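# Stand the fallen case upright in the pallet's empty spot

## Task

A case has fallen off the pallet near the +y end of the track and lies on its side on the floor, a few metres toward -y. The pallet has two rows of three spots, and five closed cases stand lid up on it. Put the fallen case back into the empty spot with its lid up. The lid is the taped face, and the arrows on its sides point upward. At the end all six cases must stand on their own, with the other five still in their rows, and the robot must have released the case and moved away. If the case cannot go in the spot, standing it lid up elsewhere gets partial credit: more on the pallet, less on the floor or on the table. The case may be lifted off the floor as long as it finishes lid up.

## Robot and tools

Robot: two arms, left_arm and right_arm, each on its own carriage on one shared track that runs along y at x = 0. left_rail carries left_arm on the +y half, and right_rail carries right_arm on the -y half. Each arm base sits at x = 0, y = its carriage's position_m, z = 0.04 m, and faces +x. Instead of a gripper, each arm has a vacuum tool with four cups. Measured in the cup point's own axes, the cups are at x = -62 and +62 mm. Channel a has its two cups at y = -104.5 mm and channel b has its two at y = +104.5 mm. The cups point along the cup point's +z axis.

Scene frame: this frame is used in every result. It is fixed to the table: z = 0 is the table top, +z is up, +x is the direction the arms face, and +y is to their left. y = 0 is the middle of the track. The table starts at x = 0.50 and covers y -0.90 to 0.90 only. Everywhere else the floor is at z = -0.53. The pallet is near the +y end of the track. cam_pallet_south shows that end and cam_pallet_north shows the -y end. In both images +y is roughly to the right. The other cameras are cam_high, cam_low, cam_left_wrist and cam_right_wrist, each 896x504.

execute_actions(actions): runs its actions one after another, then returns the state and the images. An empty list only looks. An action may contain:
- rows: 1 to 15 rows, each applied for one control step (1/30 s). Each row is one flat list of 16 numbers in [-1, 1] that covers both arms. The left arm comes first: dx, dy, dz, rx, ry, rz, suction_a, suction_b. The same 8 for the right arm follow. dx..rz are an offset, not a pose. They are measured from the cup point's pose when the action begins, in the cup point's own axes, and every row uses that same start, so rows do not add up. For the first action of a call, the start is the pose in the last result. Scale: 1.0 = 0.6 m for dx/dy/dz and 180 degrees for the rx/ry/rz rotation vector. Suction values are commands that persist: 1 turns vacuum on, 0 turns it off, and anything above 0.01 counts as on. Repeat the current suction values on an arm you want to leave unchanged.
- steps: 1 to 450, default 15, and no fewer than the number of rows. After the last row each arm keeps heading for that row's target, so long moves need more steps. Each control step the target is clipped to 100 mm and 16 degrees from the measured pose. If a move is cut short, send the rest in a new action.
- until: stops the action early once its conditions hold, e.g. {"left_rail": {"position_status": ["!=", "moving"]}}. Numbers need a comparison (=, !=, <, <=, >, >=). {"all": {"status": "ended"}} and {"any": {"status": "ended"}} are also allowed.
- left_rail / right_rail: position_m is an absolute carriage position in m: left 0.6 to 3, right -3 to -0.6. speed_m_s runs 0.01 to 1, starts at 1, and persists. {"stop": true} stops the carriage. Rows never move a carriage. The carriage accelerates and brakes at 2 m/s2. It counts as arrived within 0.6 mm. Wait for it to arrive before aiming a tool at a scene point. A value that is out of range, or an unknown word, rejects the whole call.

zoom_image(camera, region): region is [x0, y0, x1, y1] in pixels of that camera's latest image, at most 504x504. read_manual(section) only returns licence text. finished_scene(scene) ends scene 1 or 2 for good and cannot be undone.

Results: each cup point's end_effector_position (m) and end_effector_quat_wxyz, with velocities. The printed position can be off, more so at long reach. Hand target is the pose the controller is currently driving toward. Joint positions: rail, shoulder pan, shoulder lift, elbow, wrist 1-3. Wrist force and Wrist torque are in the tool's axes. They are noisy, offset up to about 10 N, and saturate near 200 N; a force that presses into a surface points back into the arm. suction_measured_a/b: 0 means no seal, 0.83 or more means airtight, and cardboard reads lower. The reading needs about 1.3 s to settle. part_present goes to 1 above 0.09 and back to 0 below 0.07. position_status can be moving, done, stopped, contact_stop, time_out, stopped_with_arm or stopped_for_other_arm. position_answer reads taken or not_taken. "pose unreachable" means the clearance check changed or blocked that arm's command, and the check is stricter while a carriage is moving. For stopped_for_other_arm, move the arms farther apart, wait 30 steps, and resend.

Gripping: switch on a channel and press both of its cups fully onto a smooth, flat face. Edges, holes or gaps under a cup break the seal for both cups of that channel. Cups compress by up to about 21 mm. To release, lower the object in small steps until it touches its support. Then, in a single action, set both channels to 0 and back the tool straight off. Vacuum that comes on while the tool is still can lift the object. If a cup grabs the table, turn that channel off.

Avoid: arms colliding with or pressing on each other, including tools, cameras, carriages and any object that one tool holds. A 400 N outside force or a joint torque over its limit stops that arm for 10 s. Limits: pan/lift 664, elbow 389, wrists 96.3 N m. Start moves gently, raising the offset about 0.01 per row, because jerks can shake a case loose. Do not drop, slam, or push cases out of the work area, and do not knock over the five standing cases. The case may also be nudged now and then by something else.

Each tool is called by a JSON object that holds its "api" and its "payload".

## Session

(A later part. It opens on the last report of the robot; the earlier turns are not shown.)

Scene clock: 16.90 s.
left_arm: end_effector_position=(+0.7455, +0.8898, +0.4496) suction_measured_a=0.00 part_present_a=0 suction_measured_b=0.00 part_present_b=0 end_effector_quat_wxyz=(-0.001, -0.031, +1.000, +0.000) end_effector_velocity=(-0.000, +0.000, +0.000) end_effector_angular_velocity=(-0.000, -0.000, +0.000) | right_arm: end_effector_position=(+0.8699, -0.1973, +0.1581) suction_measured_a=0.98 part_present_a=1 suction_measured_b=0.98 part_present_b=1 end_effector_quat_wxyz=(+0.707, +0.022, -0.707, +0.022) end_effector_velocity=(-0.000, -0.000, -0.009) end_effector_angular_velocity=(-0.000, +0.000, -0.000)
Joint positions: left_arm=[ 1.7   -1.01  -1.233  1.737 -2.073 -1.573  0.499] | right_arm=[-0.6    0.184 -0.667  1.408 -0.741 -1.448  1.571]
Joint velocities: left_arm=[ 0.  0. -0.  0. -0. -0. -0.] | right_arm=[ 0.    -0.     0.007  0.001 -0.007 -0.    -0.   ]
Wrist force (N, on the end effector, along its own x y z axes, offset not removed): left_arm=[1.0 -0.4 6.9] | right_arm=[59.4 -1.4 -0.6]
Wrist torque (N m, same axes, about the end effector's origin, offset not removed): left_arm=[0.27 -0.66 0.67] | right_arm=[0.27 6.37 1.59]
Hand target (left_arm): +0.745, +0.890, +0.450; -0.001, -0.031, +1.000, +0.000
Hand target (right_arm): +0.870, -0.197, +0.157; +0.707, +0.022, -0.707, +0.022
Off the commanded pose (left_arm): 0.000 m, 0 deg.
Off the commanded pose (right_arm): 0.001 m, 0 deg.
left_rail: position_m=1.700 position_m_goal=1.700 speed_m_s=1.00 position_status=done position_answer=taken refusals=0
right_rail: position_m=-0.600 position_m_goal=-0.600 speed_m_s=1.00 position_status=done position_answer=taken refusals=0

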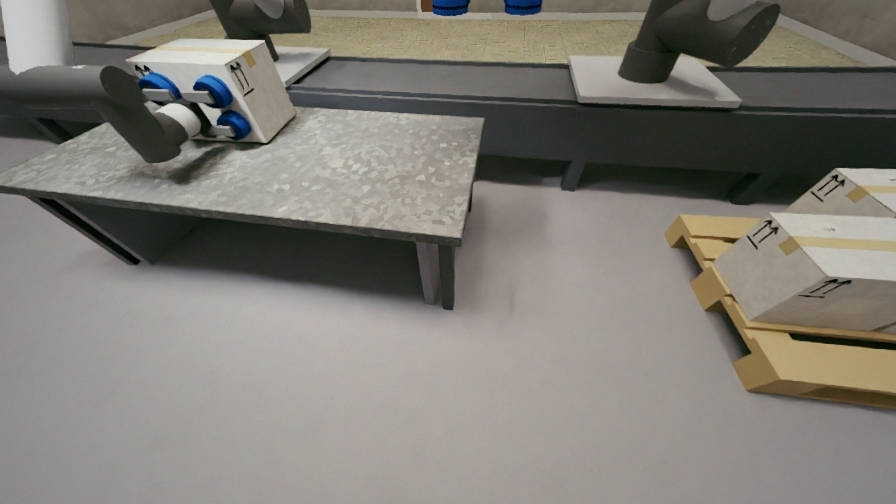

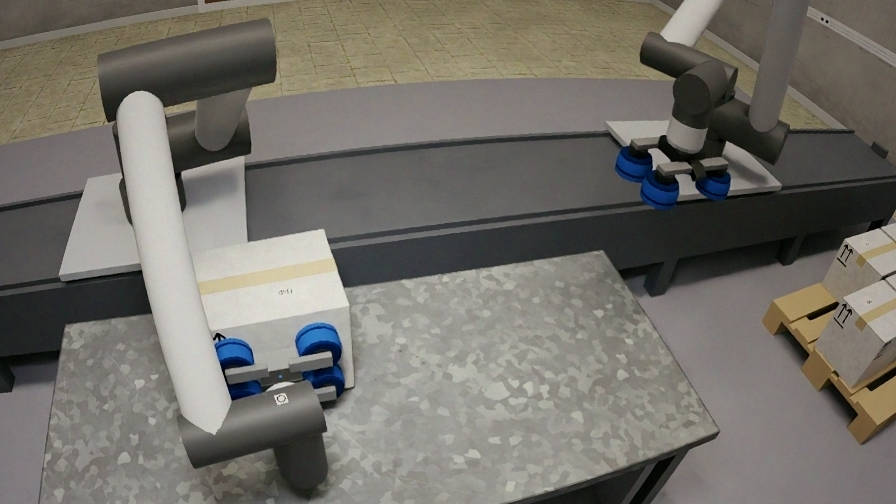

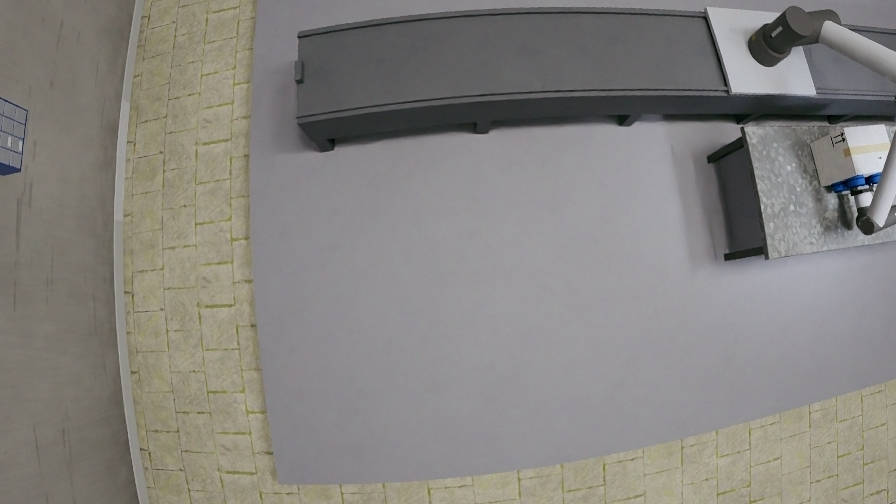

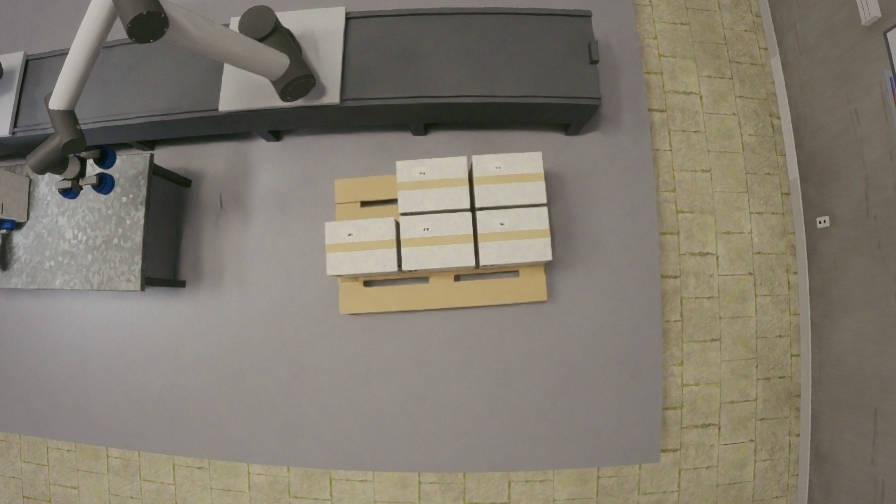

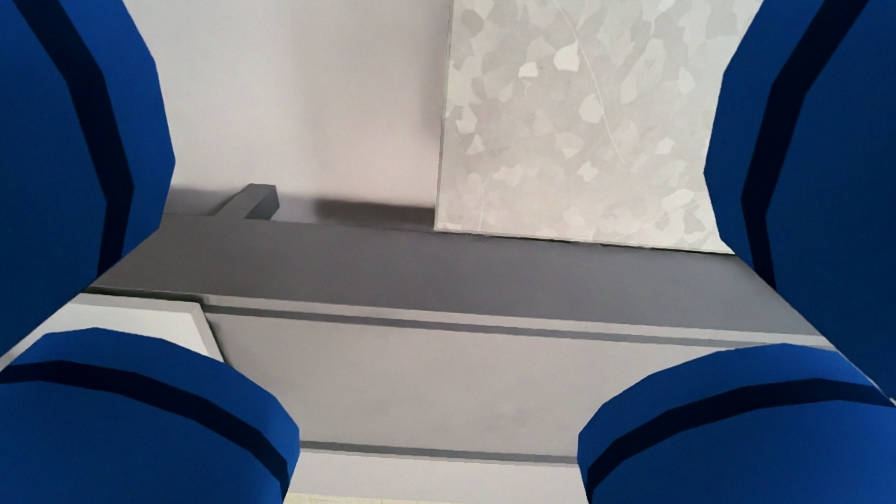

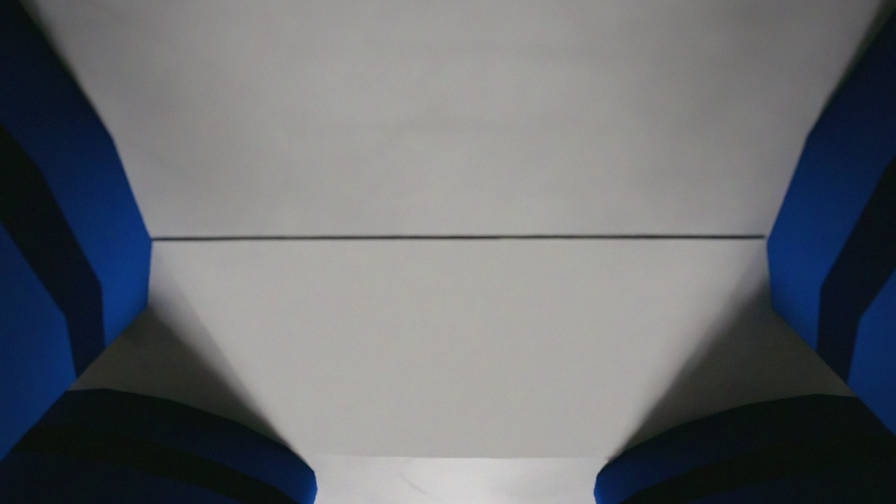

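{"api": "execute_actions", "payload": {"actions": [{"rows":[[0,0,0,0,0,0,0,0,-0.006,0,0,0,0,0,1,1]],"steps":6}]}}

Scene clock: 17.40 s.
left_arm: end_effector_position=(+0.7455, +0.8898, +0.4496) suction_measured_a=0.00 part_present_a=0 suction_measured_b=0.00 part_present_b=0 end_effector_quat_wxyz=(-0.001, -0.031, +1.000, +0.000) end_effector_velocity=(-0.000, -0.000, +0.000) end_effector_angular_velocity=(-0.000, -0.000, +0.000) | right_arm: end_effector_position=(+0.8699, -0.1973, +0.1553) suction_measured_a=0.98 part_present_a=1 suction_measured_b=0.98 part_present_b=1 end_effector_quat_wxyz=(+0.707, +0.022, -0.707, +0.022) end_effector_velocity=(+0.000, +0.000, -0.006) end_effector_angular_velocity=(-0.000, +0.000, +0.000)
Joint positions: left_arm=[ 1.7   -1.01  -1.233  1.737 -2.073 -1.573  0.499] | right_arm=[-0.6    0.184 -0.664  1.408 -0.743 -1.448  1.571]
Joint velocities: left_arm=[ 0. -0. -0.  0. -0. -0. -0.] | right_arm=[ 0.    -0.     0.005  0.    -0.005 -0.    -0.   ]
Wrist force (N, on the end effector, along its own x y z axes, offset not removed): left_arm=[3.8 -3.8 5.5] | right_arm=[59.7 -2.7 -0.7]
Wrist torque (N m, same axes, about the end effector's origin, offset not removed): left_arm=[-0.11 -0.94 0.68] | right_arm=[0.11 6.40 1.69]
Hand target (left_arm): +0.745, +0.890, +0.450; -0.001, -0.031, +1.000, +0.000
Hand target (right_arm): +0.870, -0.197, +0.155; +0.707, +0.022, -0.707, +0.022
Off the commanded pose (left_arm): 0.000 m, 0 deg.
Off the commanded pose (right_arm): 0.001 m, 0 deg.
left_rail: position_m=1.700 position_m_goal=1.700 speed_m_s=1.00 position_status=done position_answer=taken refusals=0
right_rail: position_m=-0.600 position_m_goal=-0.600 speed_m_s=1.00 position_status=done position_answer=taken refusals=0

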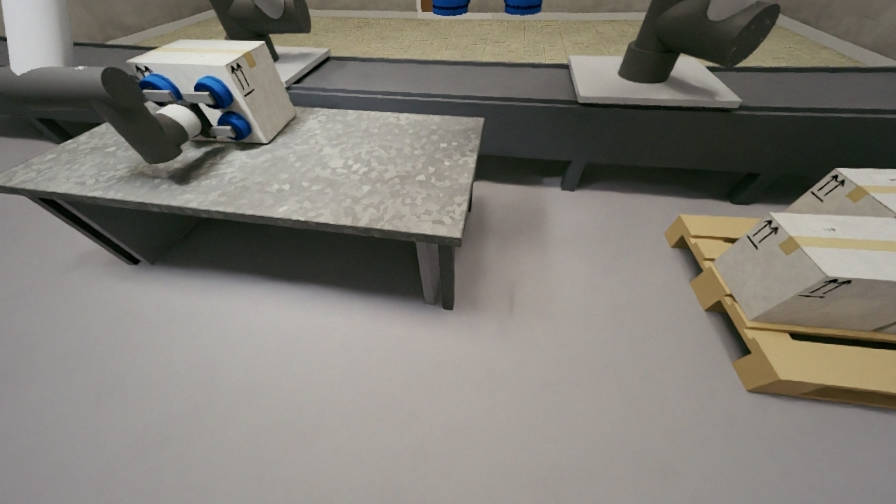

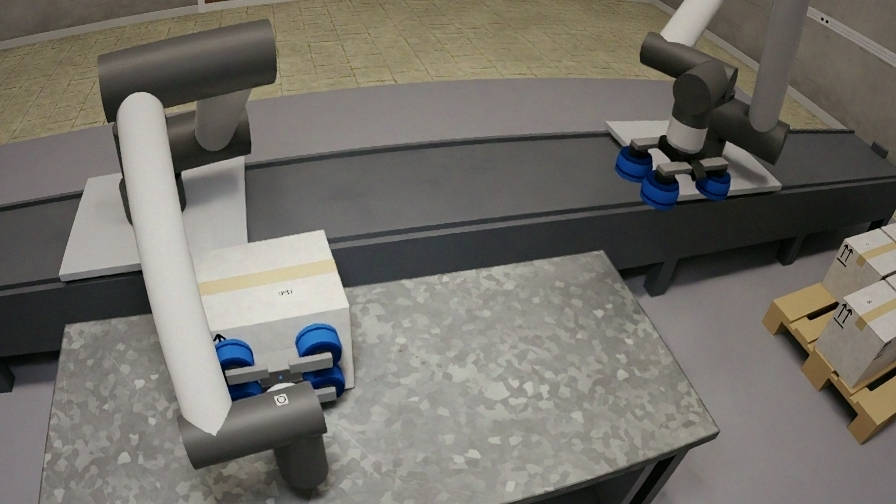

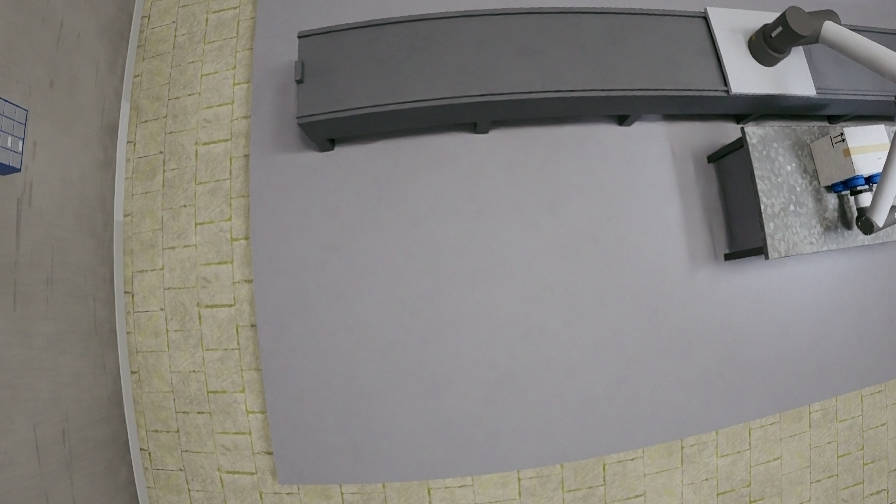

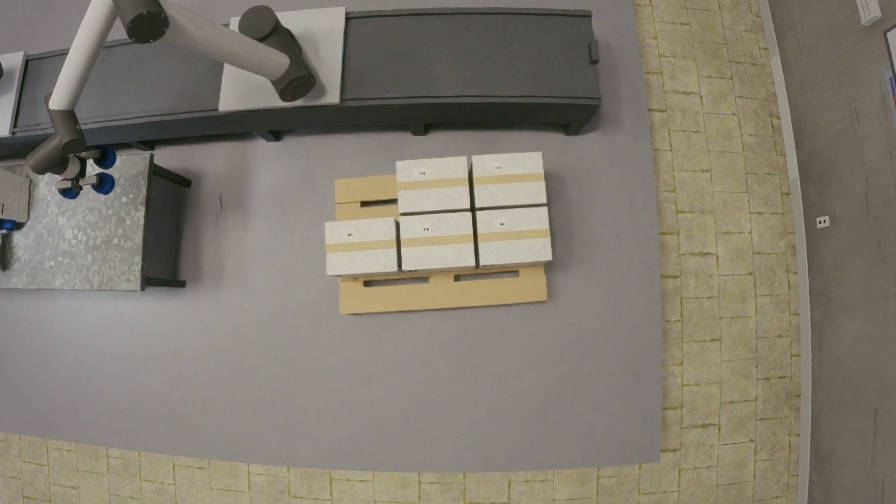

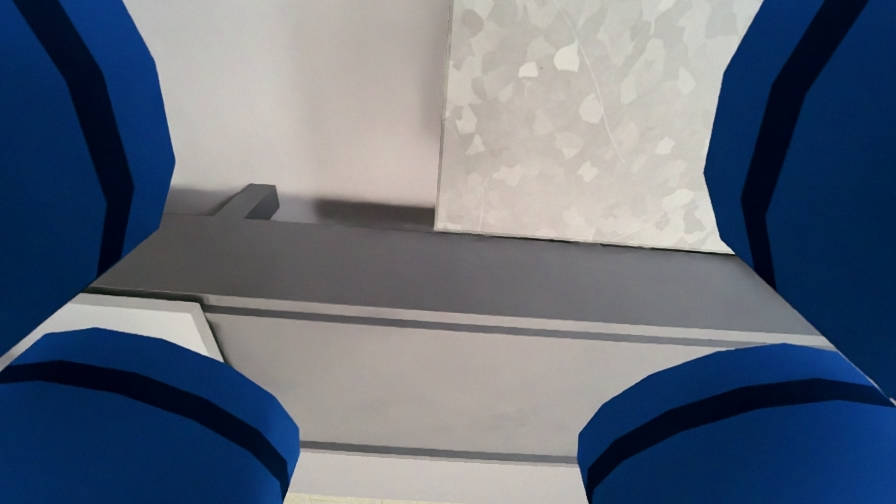

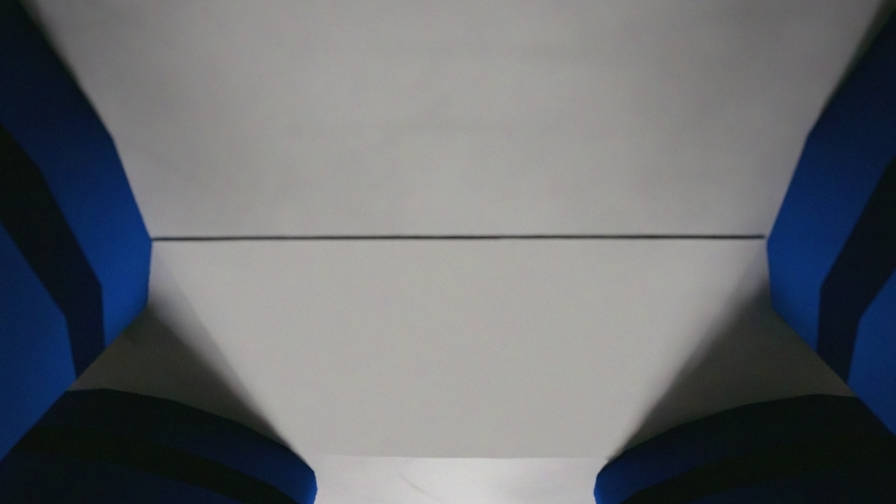

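{"api": "execute_actions", "payload": {"actions": [{"rows":[[0,0,0,0,0,0,0,0,-0.004,0,0,0,0,0,1,1]],"steps":6}]}}

Scene clock: 17.70 s.
left_arm: end_effector_position=(+0.7455, +0.8898, +0.4496) suction_measured_a=0.00 part_present_a=0 suction_measured_b=0.00 part_present_b=0 end_effector_quat_wxyz=(-0.001, -0.031, +1.000, +0.000) end_effector_velocity=(+0.000, +0.000, +0.000) end_effector_angular_velocity=(-0.000, -0.000, +0.000) | right_arm: end_effector_position=(+0.8699, -0.1973, +0.1535) suction_measured_a=0.98 part_present_a=1 suction_measured_b=0.98 part_present_b=1 end_effector_quat_wxyz=(+0.707, +0.022, -0.707, +0.022) end_effector_velocity=(-0.000, -0.000, -0.005) end_effector_angular_velocity=(-0.000, +0.000, +0.000)
Joint positions: left_arm=[ 1.7   -1.01  -1.233  1.737 -2.073 -1.573  0.499] | right_arm=[-0.6    0.184 -0.663  1.408 -0.745 -1.448  1.571]
Joint velocities: left_arm=[ 0. -0. -0.  0. -0.  0. -0.] | right_arm=[ 0.     0.     0.004  0.    -0.004 -0.     0.   ]
Wrist force (N, on the end effector, along its own x y z axes, offset not removed): left_arm=[2.5 -1.9 7.9] | right_arm=[61.3 -1.6 -1.0]
Wrist torque (N m, same axes, about the end effector's origin, offset not removed): left_arm=[0.01 -0.79 0.65] | right_arm=[0.19 6.08 1.66]
Hand target (left_arm): +0.745, +0.890, +0.450; -0.001, -0.031, +1.000, +0.000
Hand target (right_arm): +0.870, -0.197, +0.153; +0.707, +0.022, -0.707, +0.022
Off the commanded pose (left_arm): 0.000 m, 0 deg.
Off the commanded pose (right_arm): 0.001 m, 0 deg.
left_rail: position_m=1.700 position_m_goal=1.700 speed_m_s=1.00 position_status=done position_answer=taken refusals=0
right_rail: position_m=-0.600 position_m_goal=-0.600 speed_m_s=1.00 position_status=done position_answer=taken refusals=0

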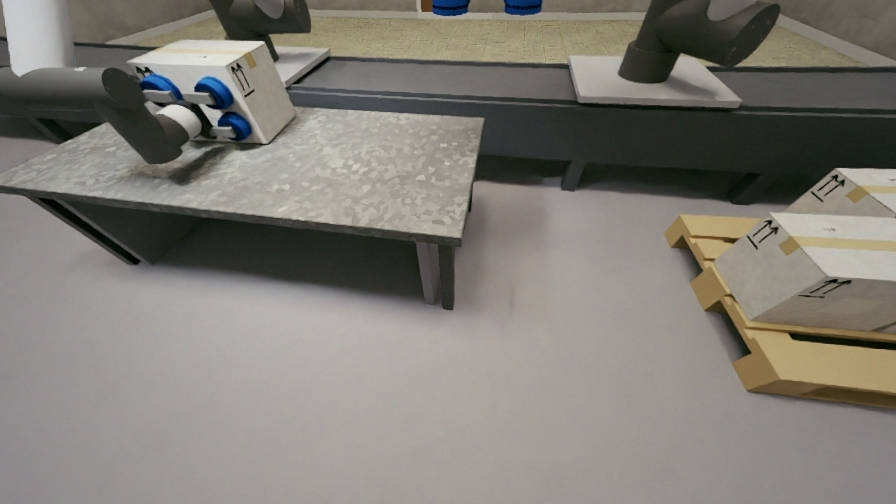

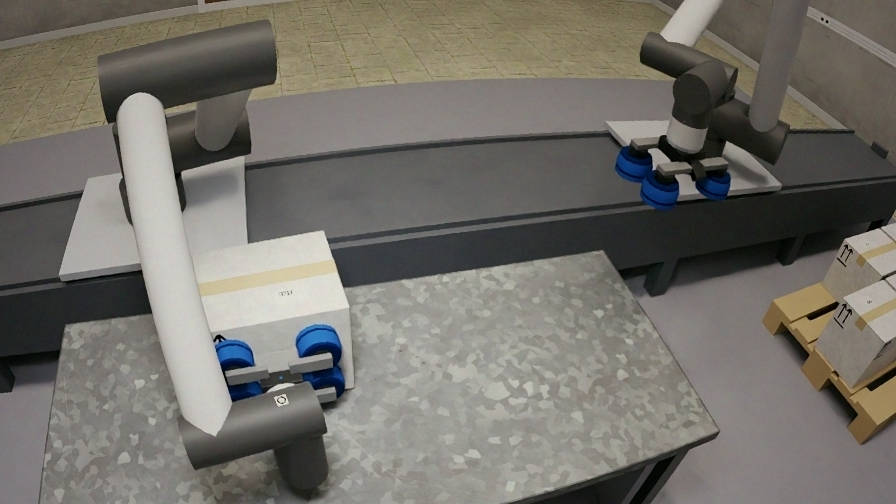

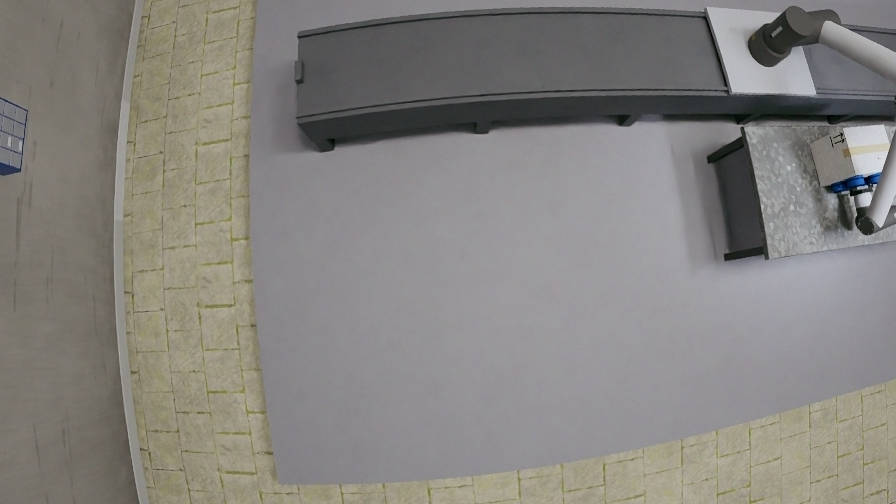

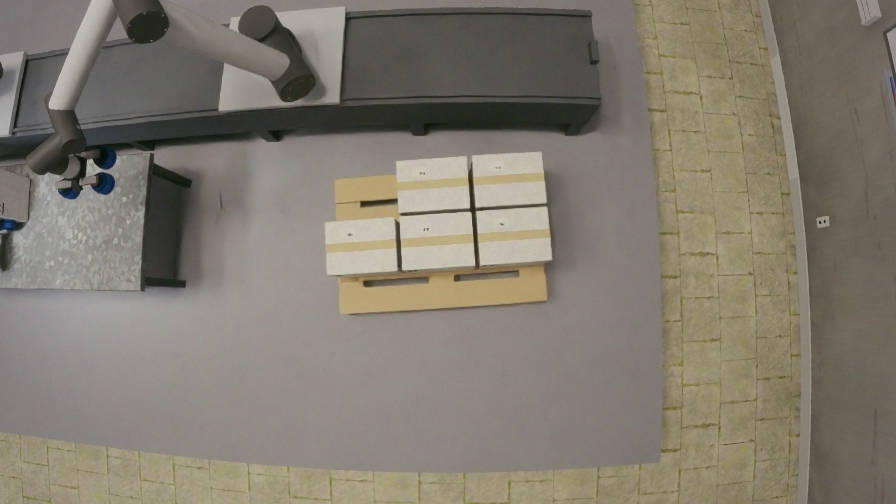

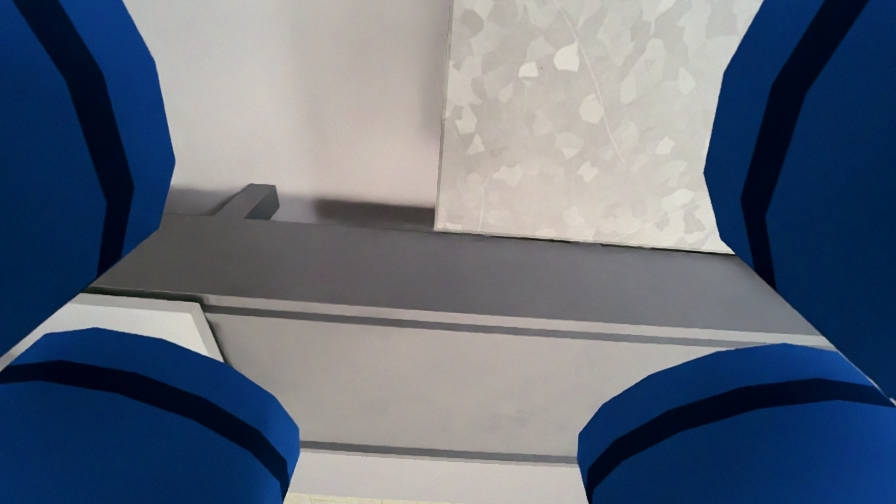

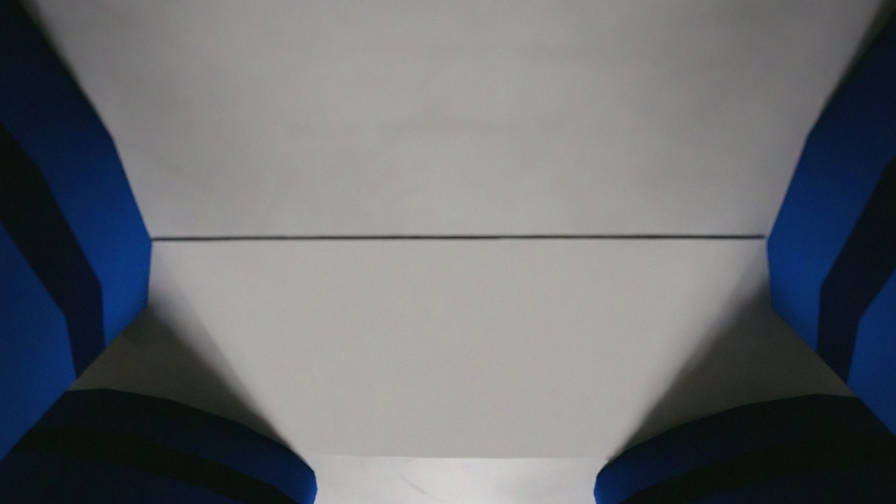

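{"api": "execute_actions", "payload": {"actions": [{"rows":[[0,0,0,0,0,0,0,0,-0.0038,0,0,0,0,0,1,1]],"steps":6}]}}

Scene clock: 18.30 s.
left_arm: end_effector_position=(+0.7455, +0.8898, +0.4496) suction_measured_a=0.00 part_present_a=0 suction_measured_b=0.00 part_present_b=0 end_effector_quat_wxyz=(-0.001, -0.031, +1.000, +0.000) end_effector_velocity=(-0.000, -0.000, -0.000) end_effector_angular_velocity=(+0.000, +0.000, +0.000) | right_arm: end_effector_position=(+0.8699, -0.1973, +0.1518) suction_measured_a=0.98 part_present_a=1 suction_measured_b=0.98 part_present_b=1 end_effector_quat_wxyz=(+0.707, +0.022, -0.707, +0.022) end_effector_velocity=(-0.000, -0.000, -0.004) end_effector_angular_velocity=(-0.000, +0.000, +0.000)
Joint positions: left_arm=[ 1.7   -1.01  -1.233  1.737 -2.073 -1.573  0.499] | right_arm=[-0.6    0.184 -0.662  1.408 -0.746 -1.448  1.571]
Joint velocities: left_arm=[ 0. -0.  0.  0. -0. -0. -0.] | right_arm=[ 0.    -0.     0.003  0.    -0.004 -0.    -0.   ]
Wrist force (N, on the end effector, along its own x y z axes, offset not removed): left_arm=[1.7 -3.0 5.0] | right_arm=[61.8 -2.7 1.0]
Wrist torque (N m, same axes, about the end effector's origin, offset not removed): left_arm=[-0.08 -0.70 0.66] | right_arm=[0.10 6.14 1.62]
Hand target (left_arm): +0.745, +0.890, +0.450; -0.001, -0.031, +1.000, +0.000
Hand target (right_arm): +0.870, -0.197, +0.151; +0.707, +0.022, -0.707, +0.022
Off the commanded pose (left_arm): 0.000 m, 0 deg.
Off the commanded pose (right_arm): 0.001 m, 0 deg.
left_rail: position_m=1.700 position_m_goal=1.700 speed_m_s=1.00 position_status=done position_answer=taken refusals=0
right_rail: position_m=-0.600 position_m_goal=-0.600 speed_m_s=1.00 position_status=done position_answer=taken refusals=0

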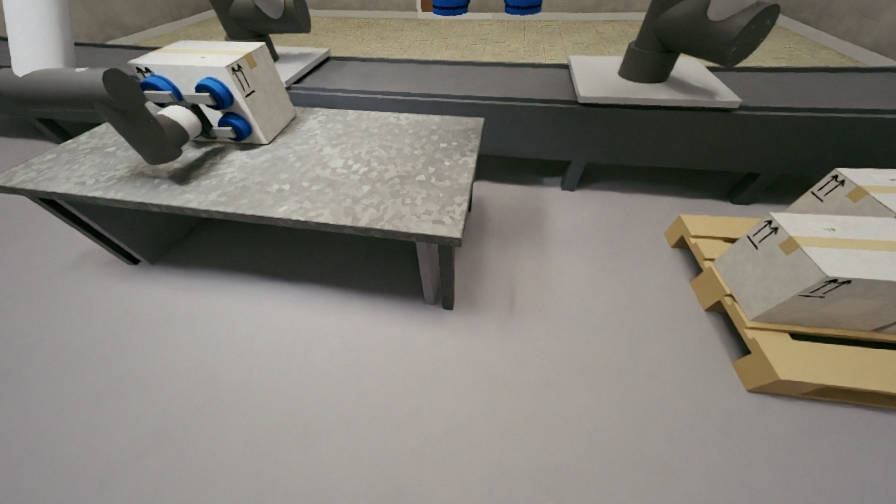

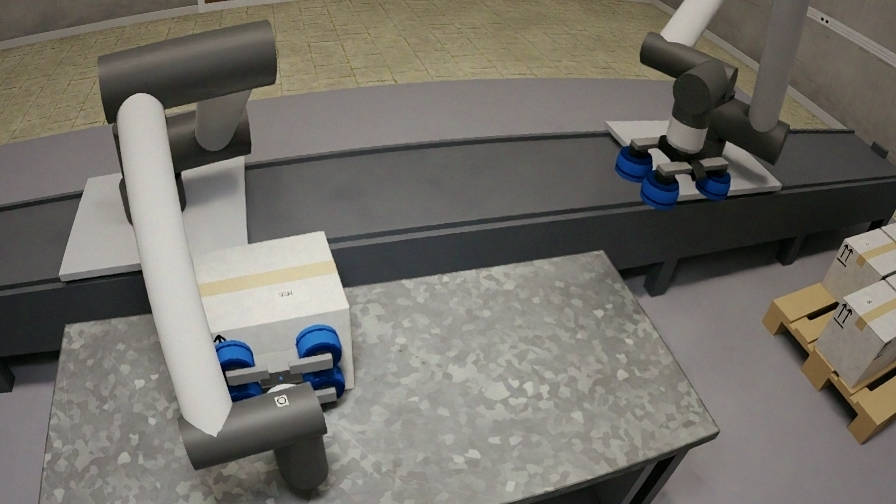

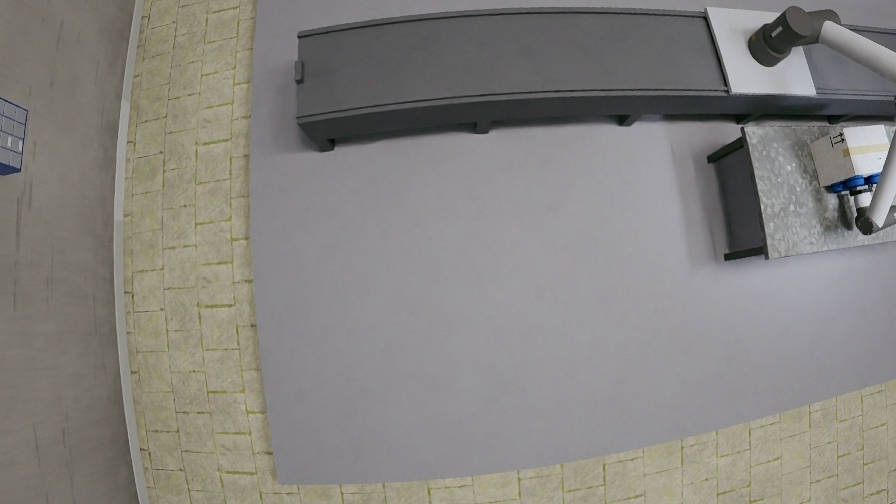

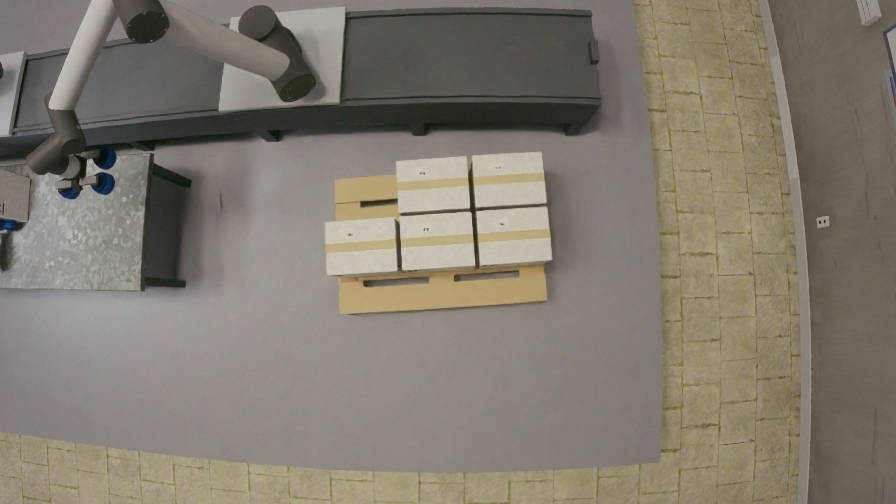

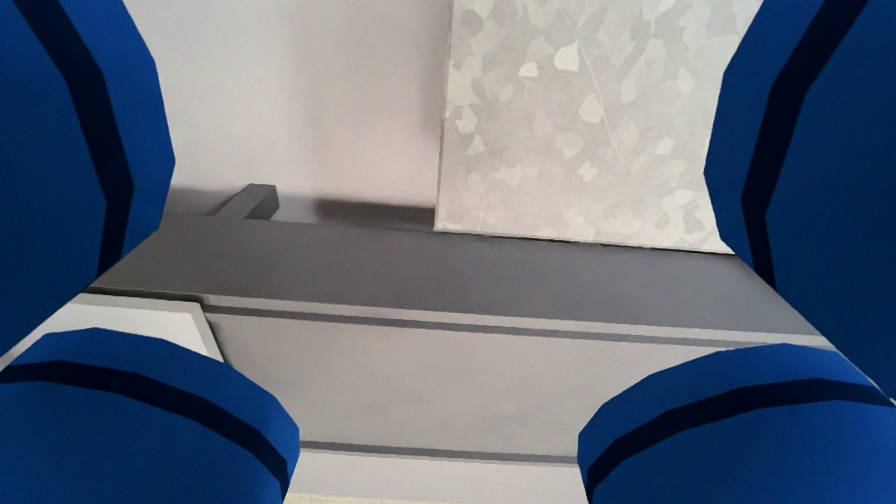

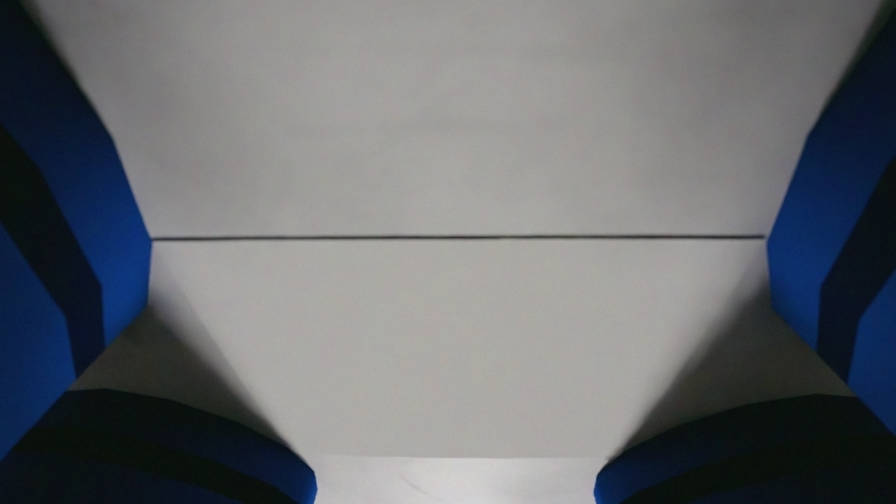

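{"api": "execute_actions", "payload": {"actions": [{"rows":[[0,0,0,0,0,0,0,0,-0.0038,0,0,0,0,0,1,1]],"steps":6}]}}

Scene clock: 18.60 s.
left_arm: end_effector_position=(+0.7455, +0.8898, +0.4496) suction_measured_a=0.00 part_present_a=0 suction_measured_b=0.00 part_present_b=0 end_effector_quat_wxyz=(-0.001, -0.031, +1.000, +0.000) end_effector_velocity=(+0.000, -0.000, -0.000) end_effector_angular_velocity=(+0.000, +0.000, -0.000) | right_arm: end_effector_position=(+0.8699, -0.1973, +0.1501) suction_measured_a=0.98 part_present_a=1 suction_measured_b=0.98 part_present_b=1 end_effector_quat_wxyz=(+0.707, +0.022, -0.707, +0.022) end_effector_velocity=(-0.000, -0.000, -0.005) end_effector_angular_velocity=(-0.000, +0.000, +0.000)
Joint positions: left_arm=[ 1.7   -1.01  -1.233  1.737 -2.073 -1.573  0.499] | right_arm=[-0.6    0.184 -0.66   1.408 -0.748 -1.448  1.571]
Joint velocities: left_arm=[ 0. -0.  0.  0. -0.  0.  0.] | right_arm=[ 0.     0.     0.004  0.    -0.004 -0.     0.   ]
Wrist force (N, on the end effector, along its own x y z axes, offset not removed): left_arm=[0.6 -2.7 4.4] | right_arm=[59.4 0.4 -0.8]
Wrist torque (N m, same axes, about the end effector's origin, offset not removed): left_arm=[-0.09 -0.57 0.62] | right_arm=[0.43 6.40 1.65]
Hand target (left_arm): +0.745, +0.890, +0.450; -0.001, -0.031, +1.000, +0.000
Hand target (right_arm): +0.870, -0.197, +0.149; +0.707, +0.022, -0.707, +0.022
Off the commanded pose (left_arm): 0.000 m, 0 deg.
Off the commanded pose (right_arm): 0.001 m, 0 deg.
left_rail: position_m=1.700 position_m_goal=1.700 speed_m_s=1.00 position_status=done position_answer=taken refusals=0
right_rail: position_m=-0.600 position_m_goal=-0.600 speed_m_s=1.00 position_status=done position_answer=taken refusals=0

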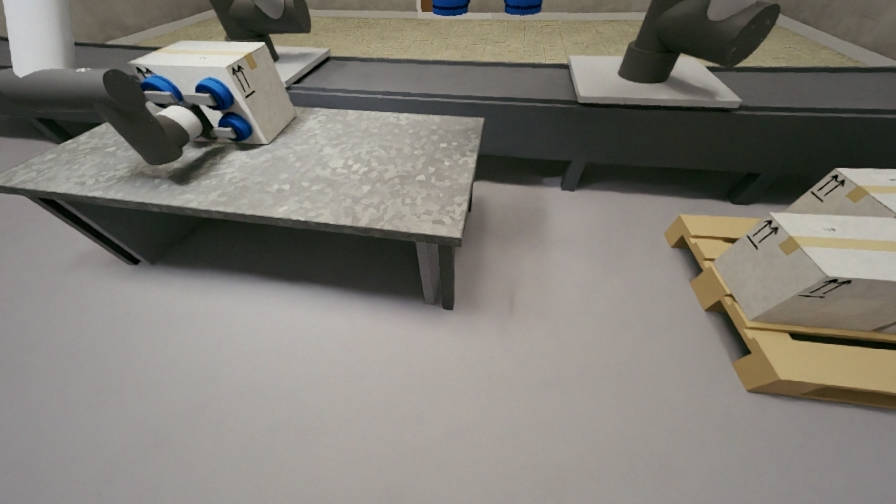

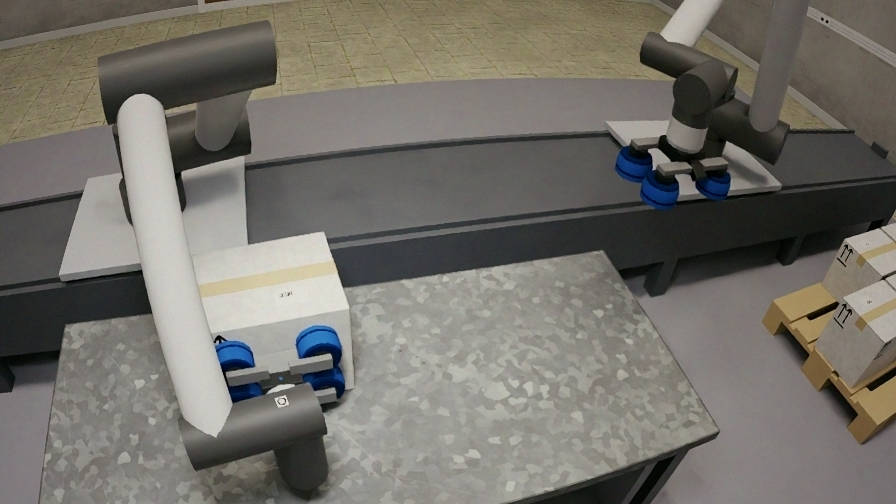

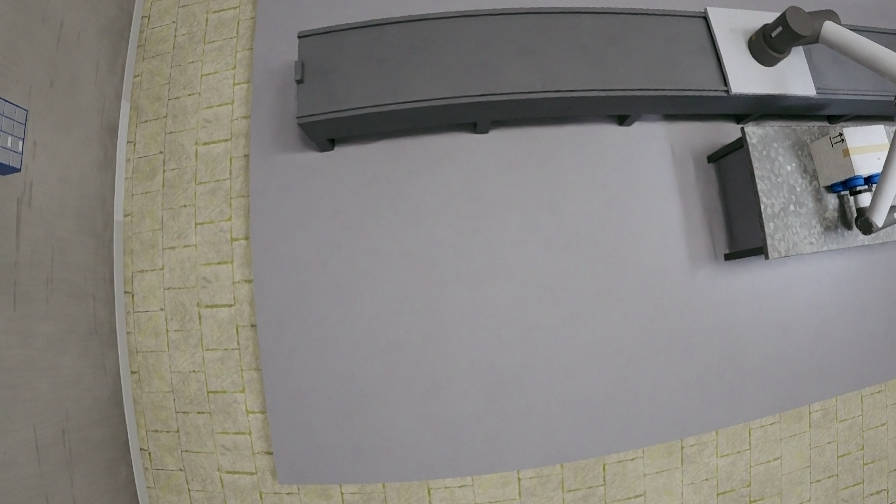

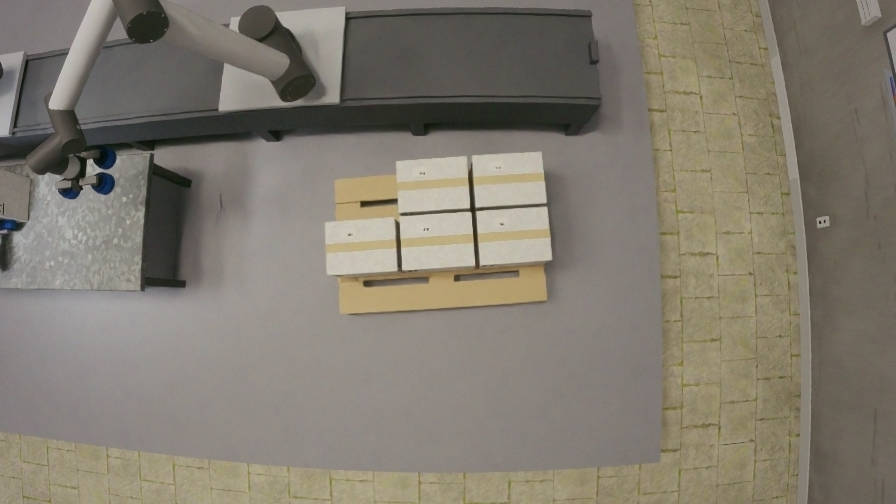

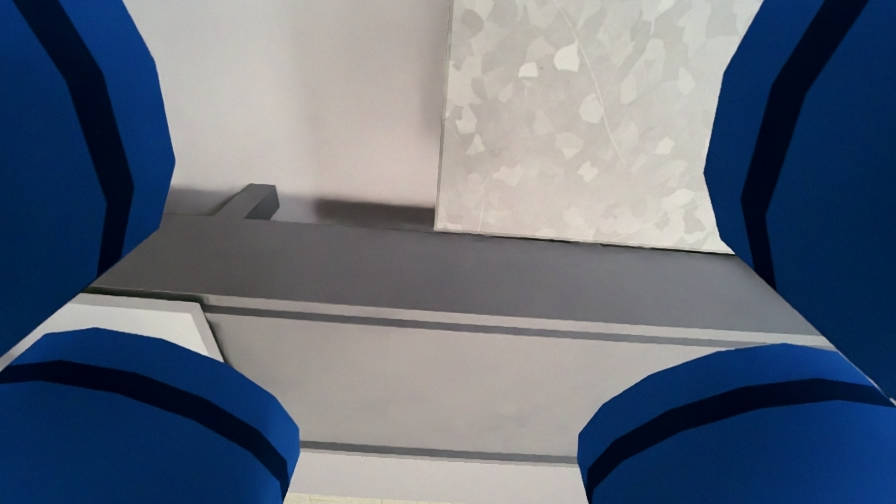

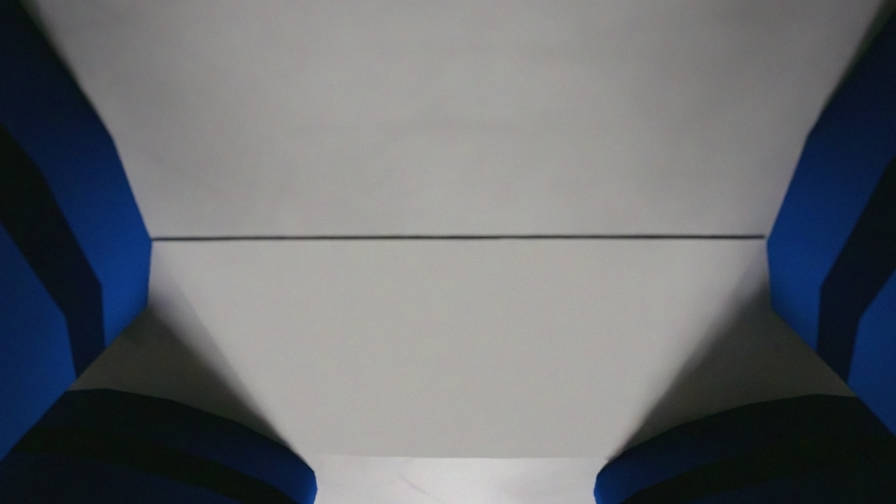

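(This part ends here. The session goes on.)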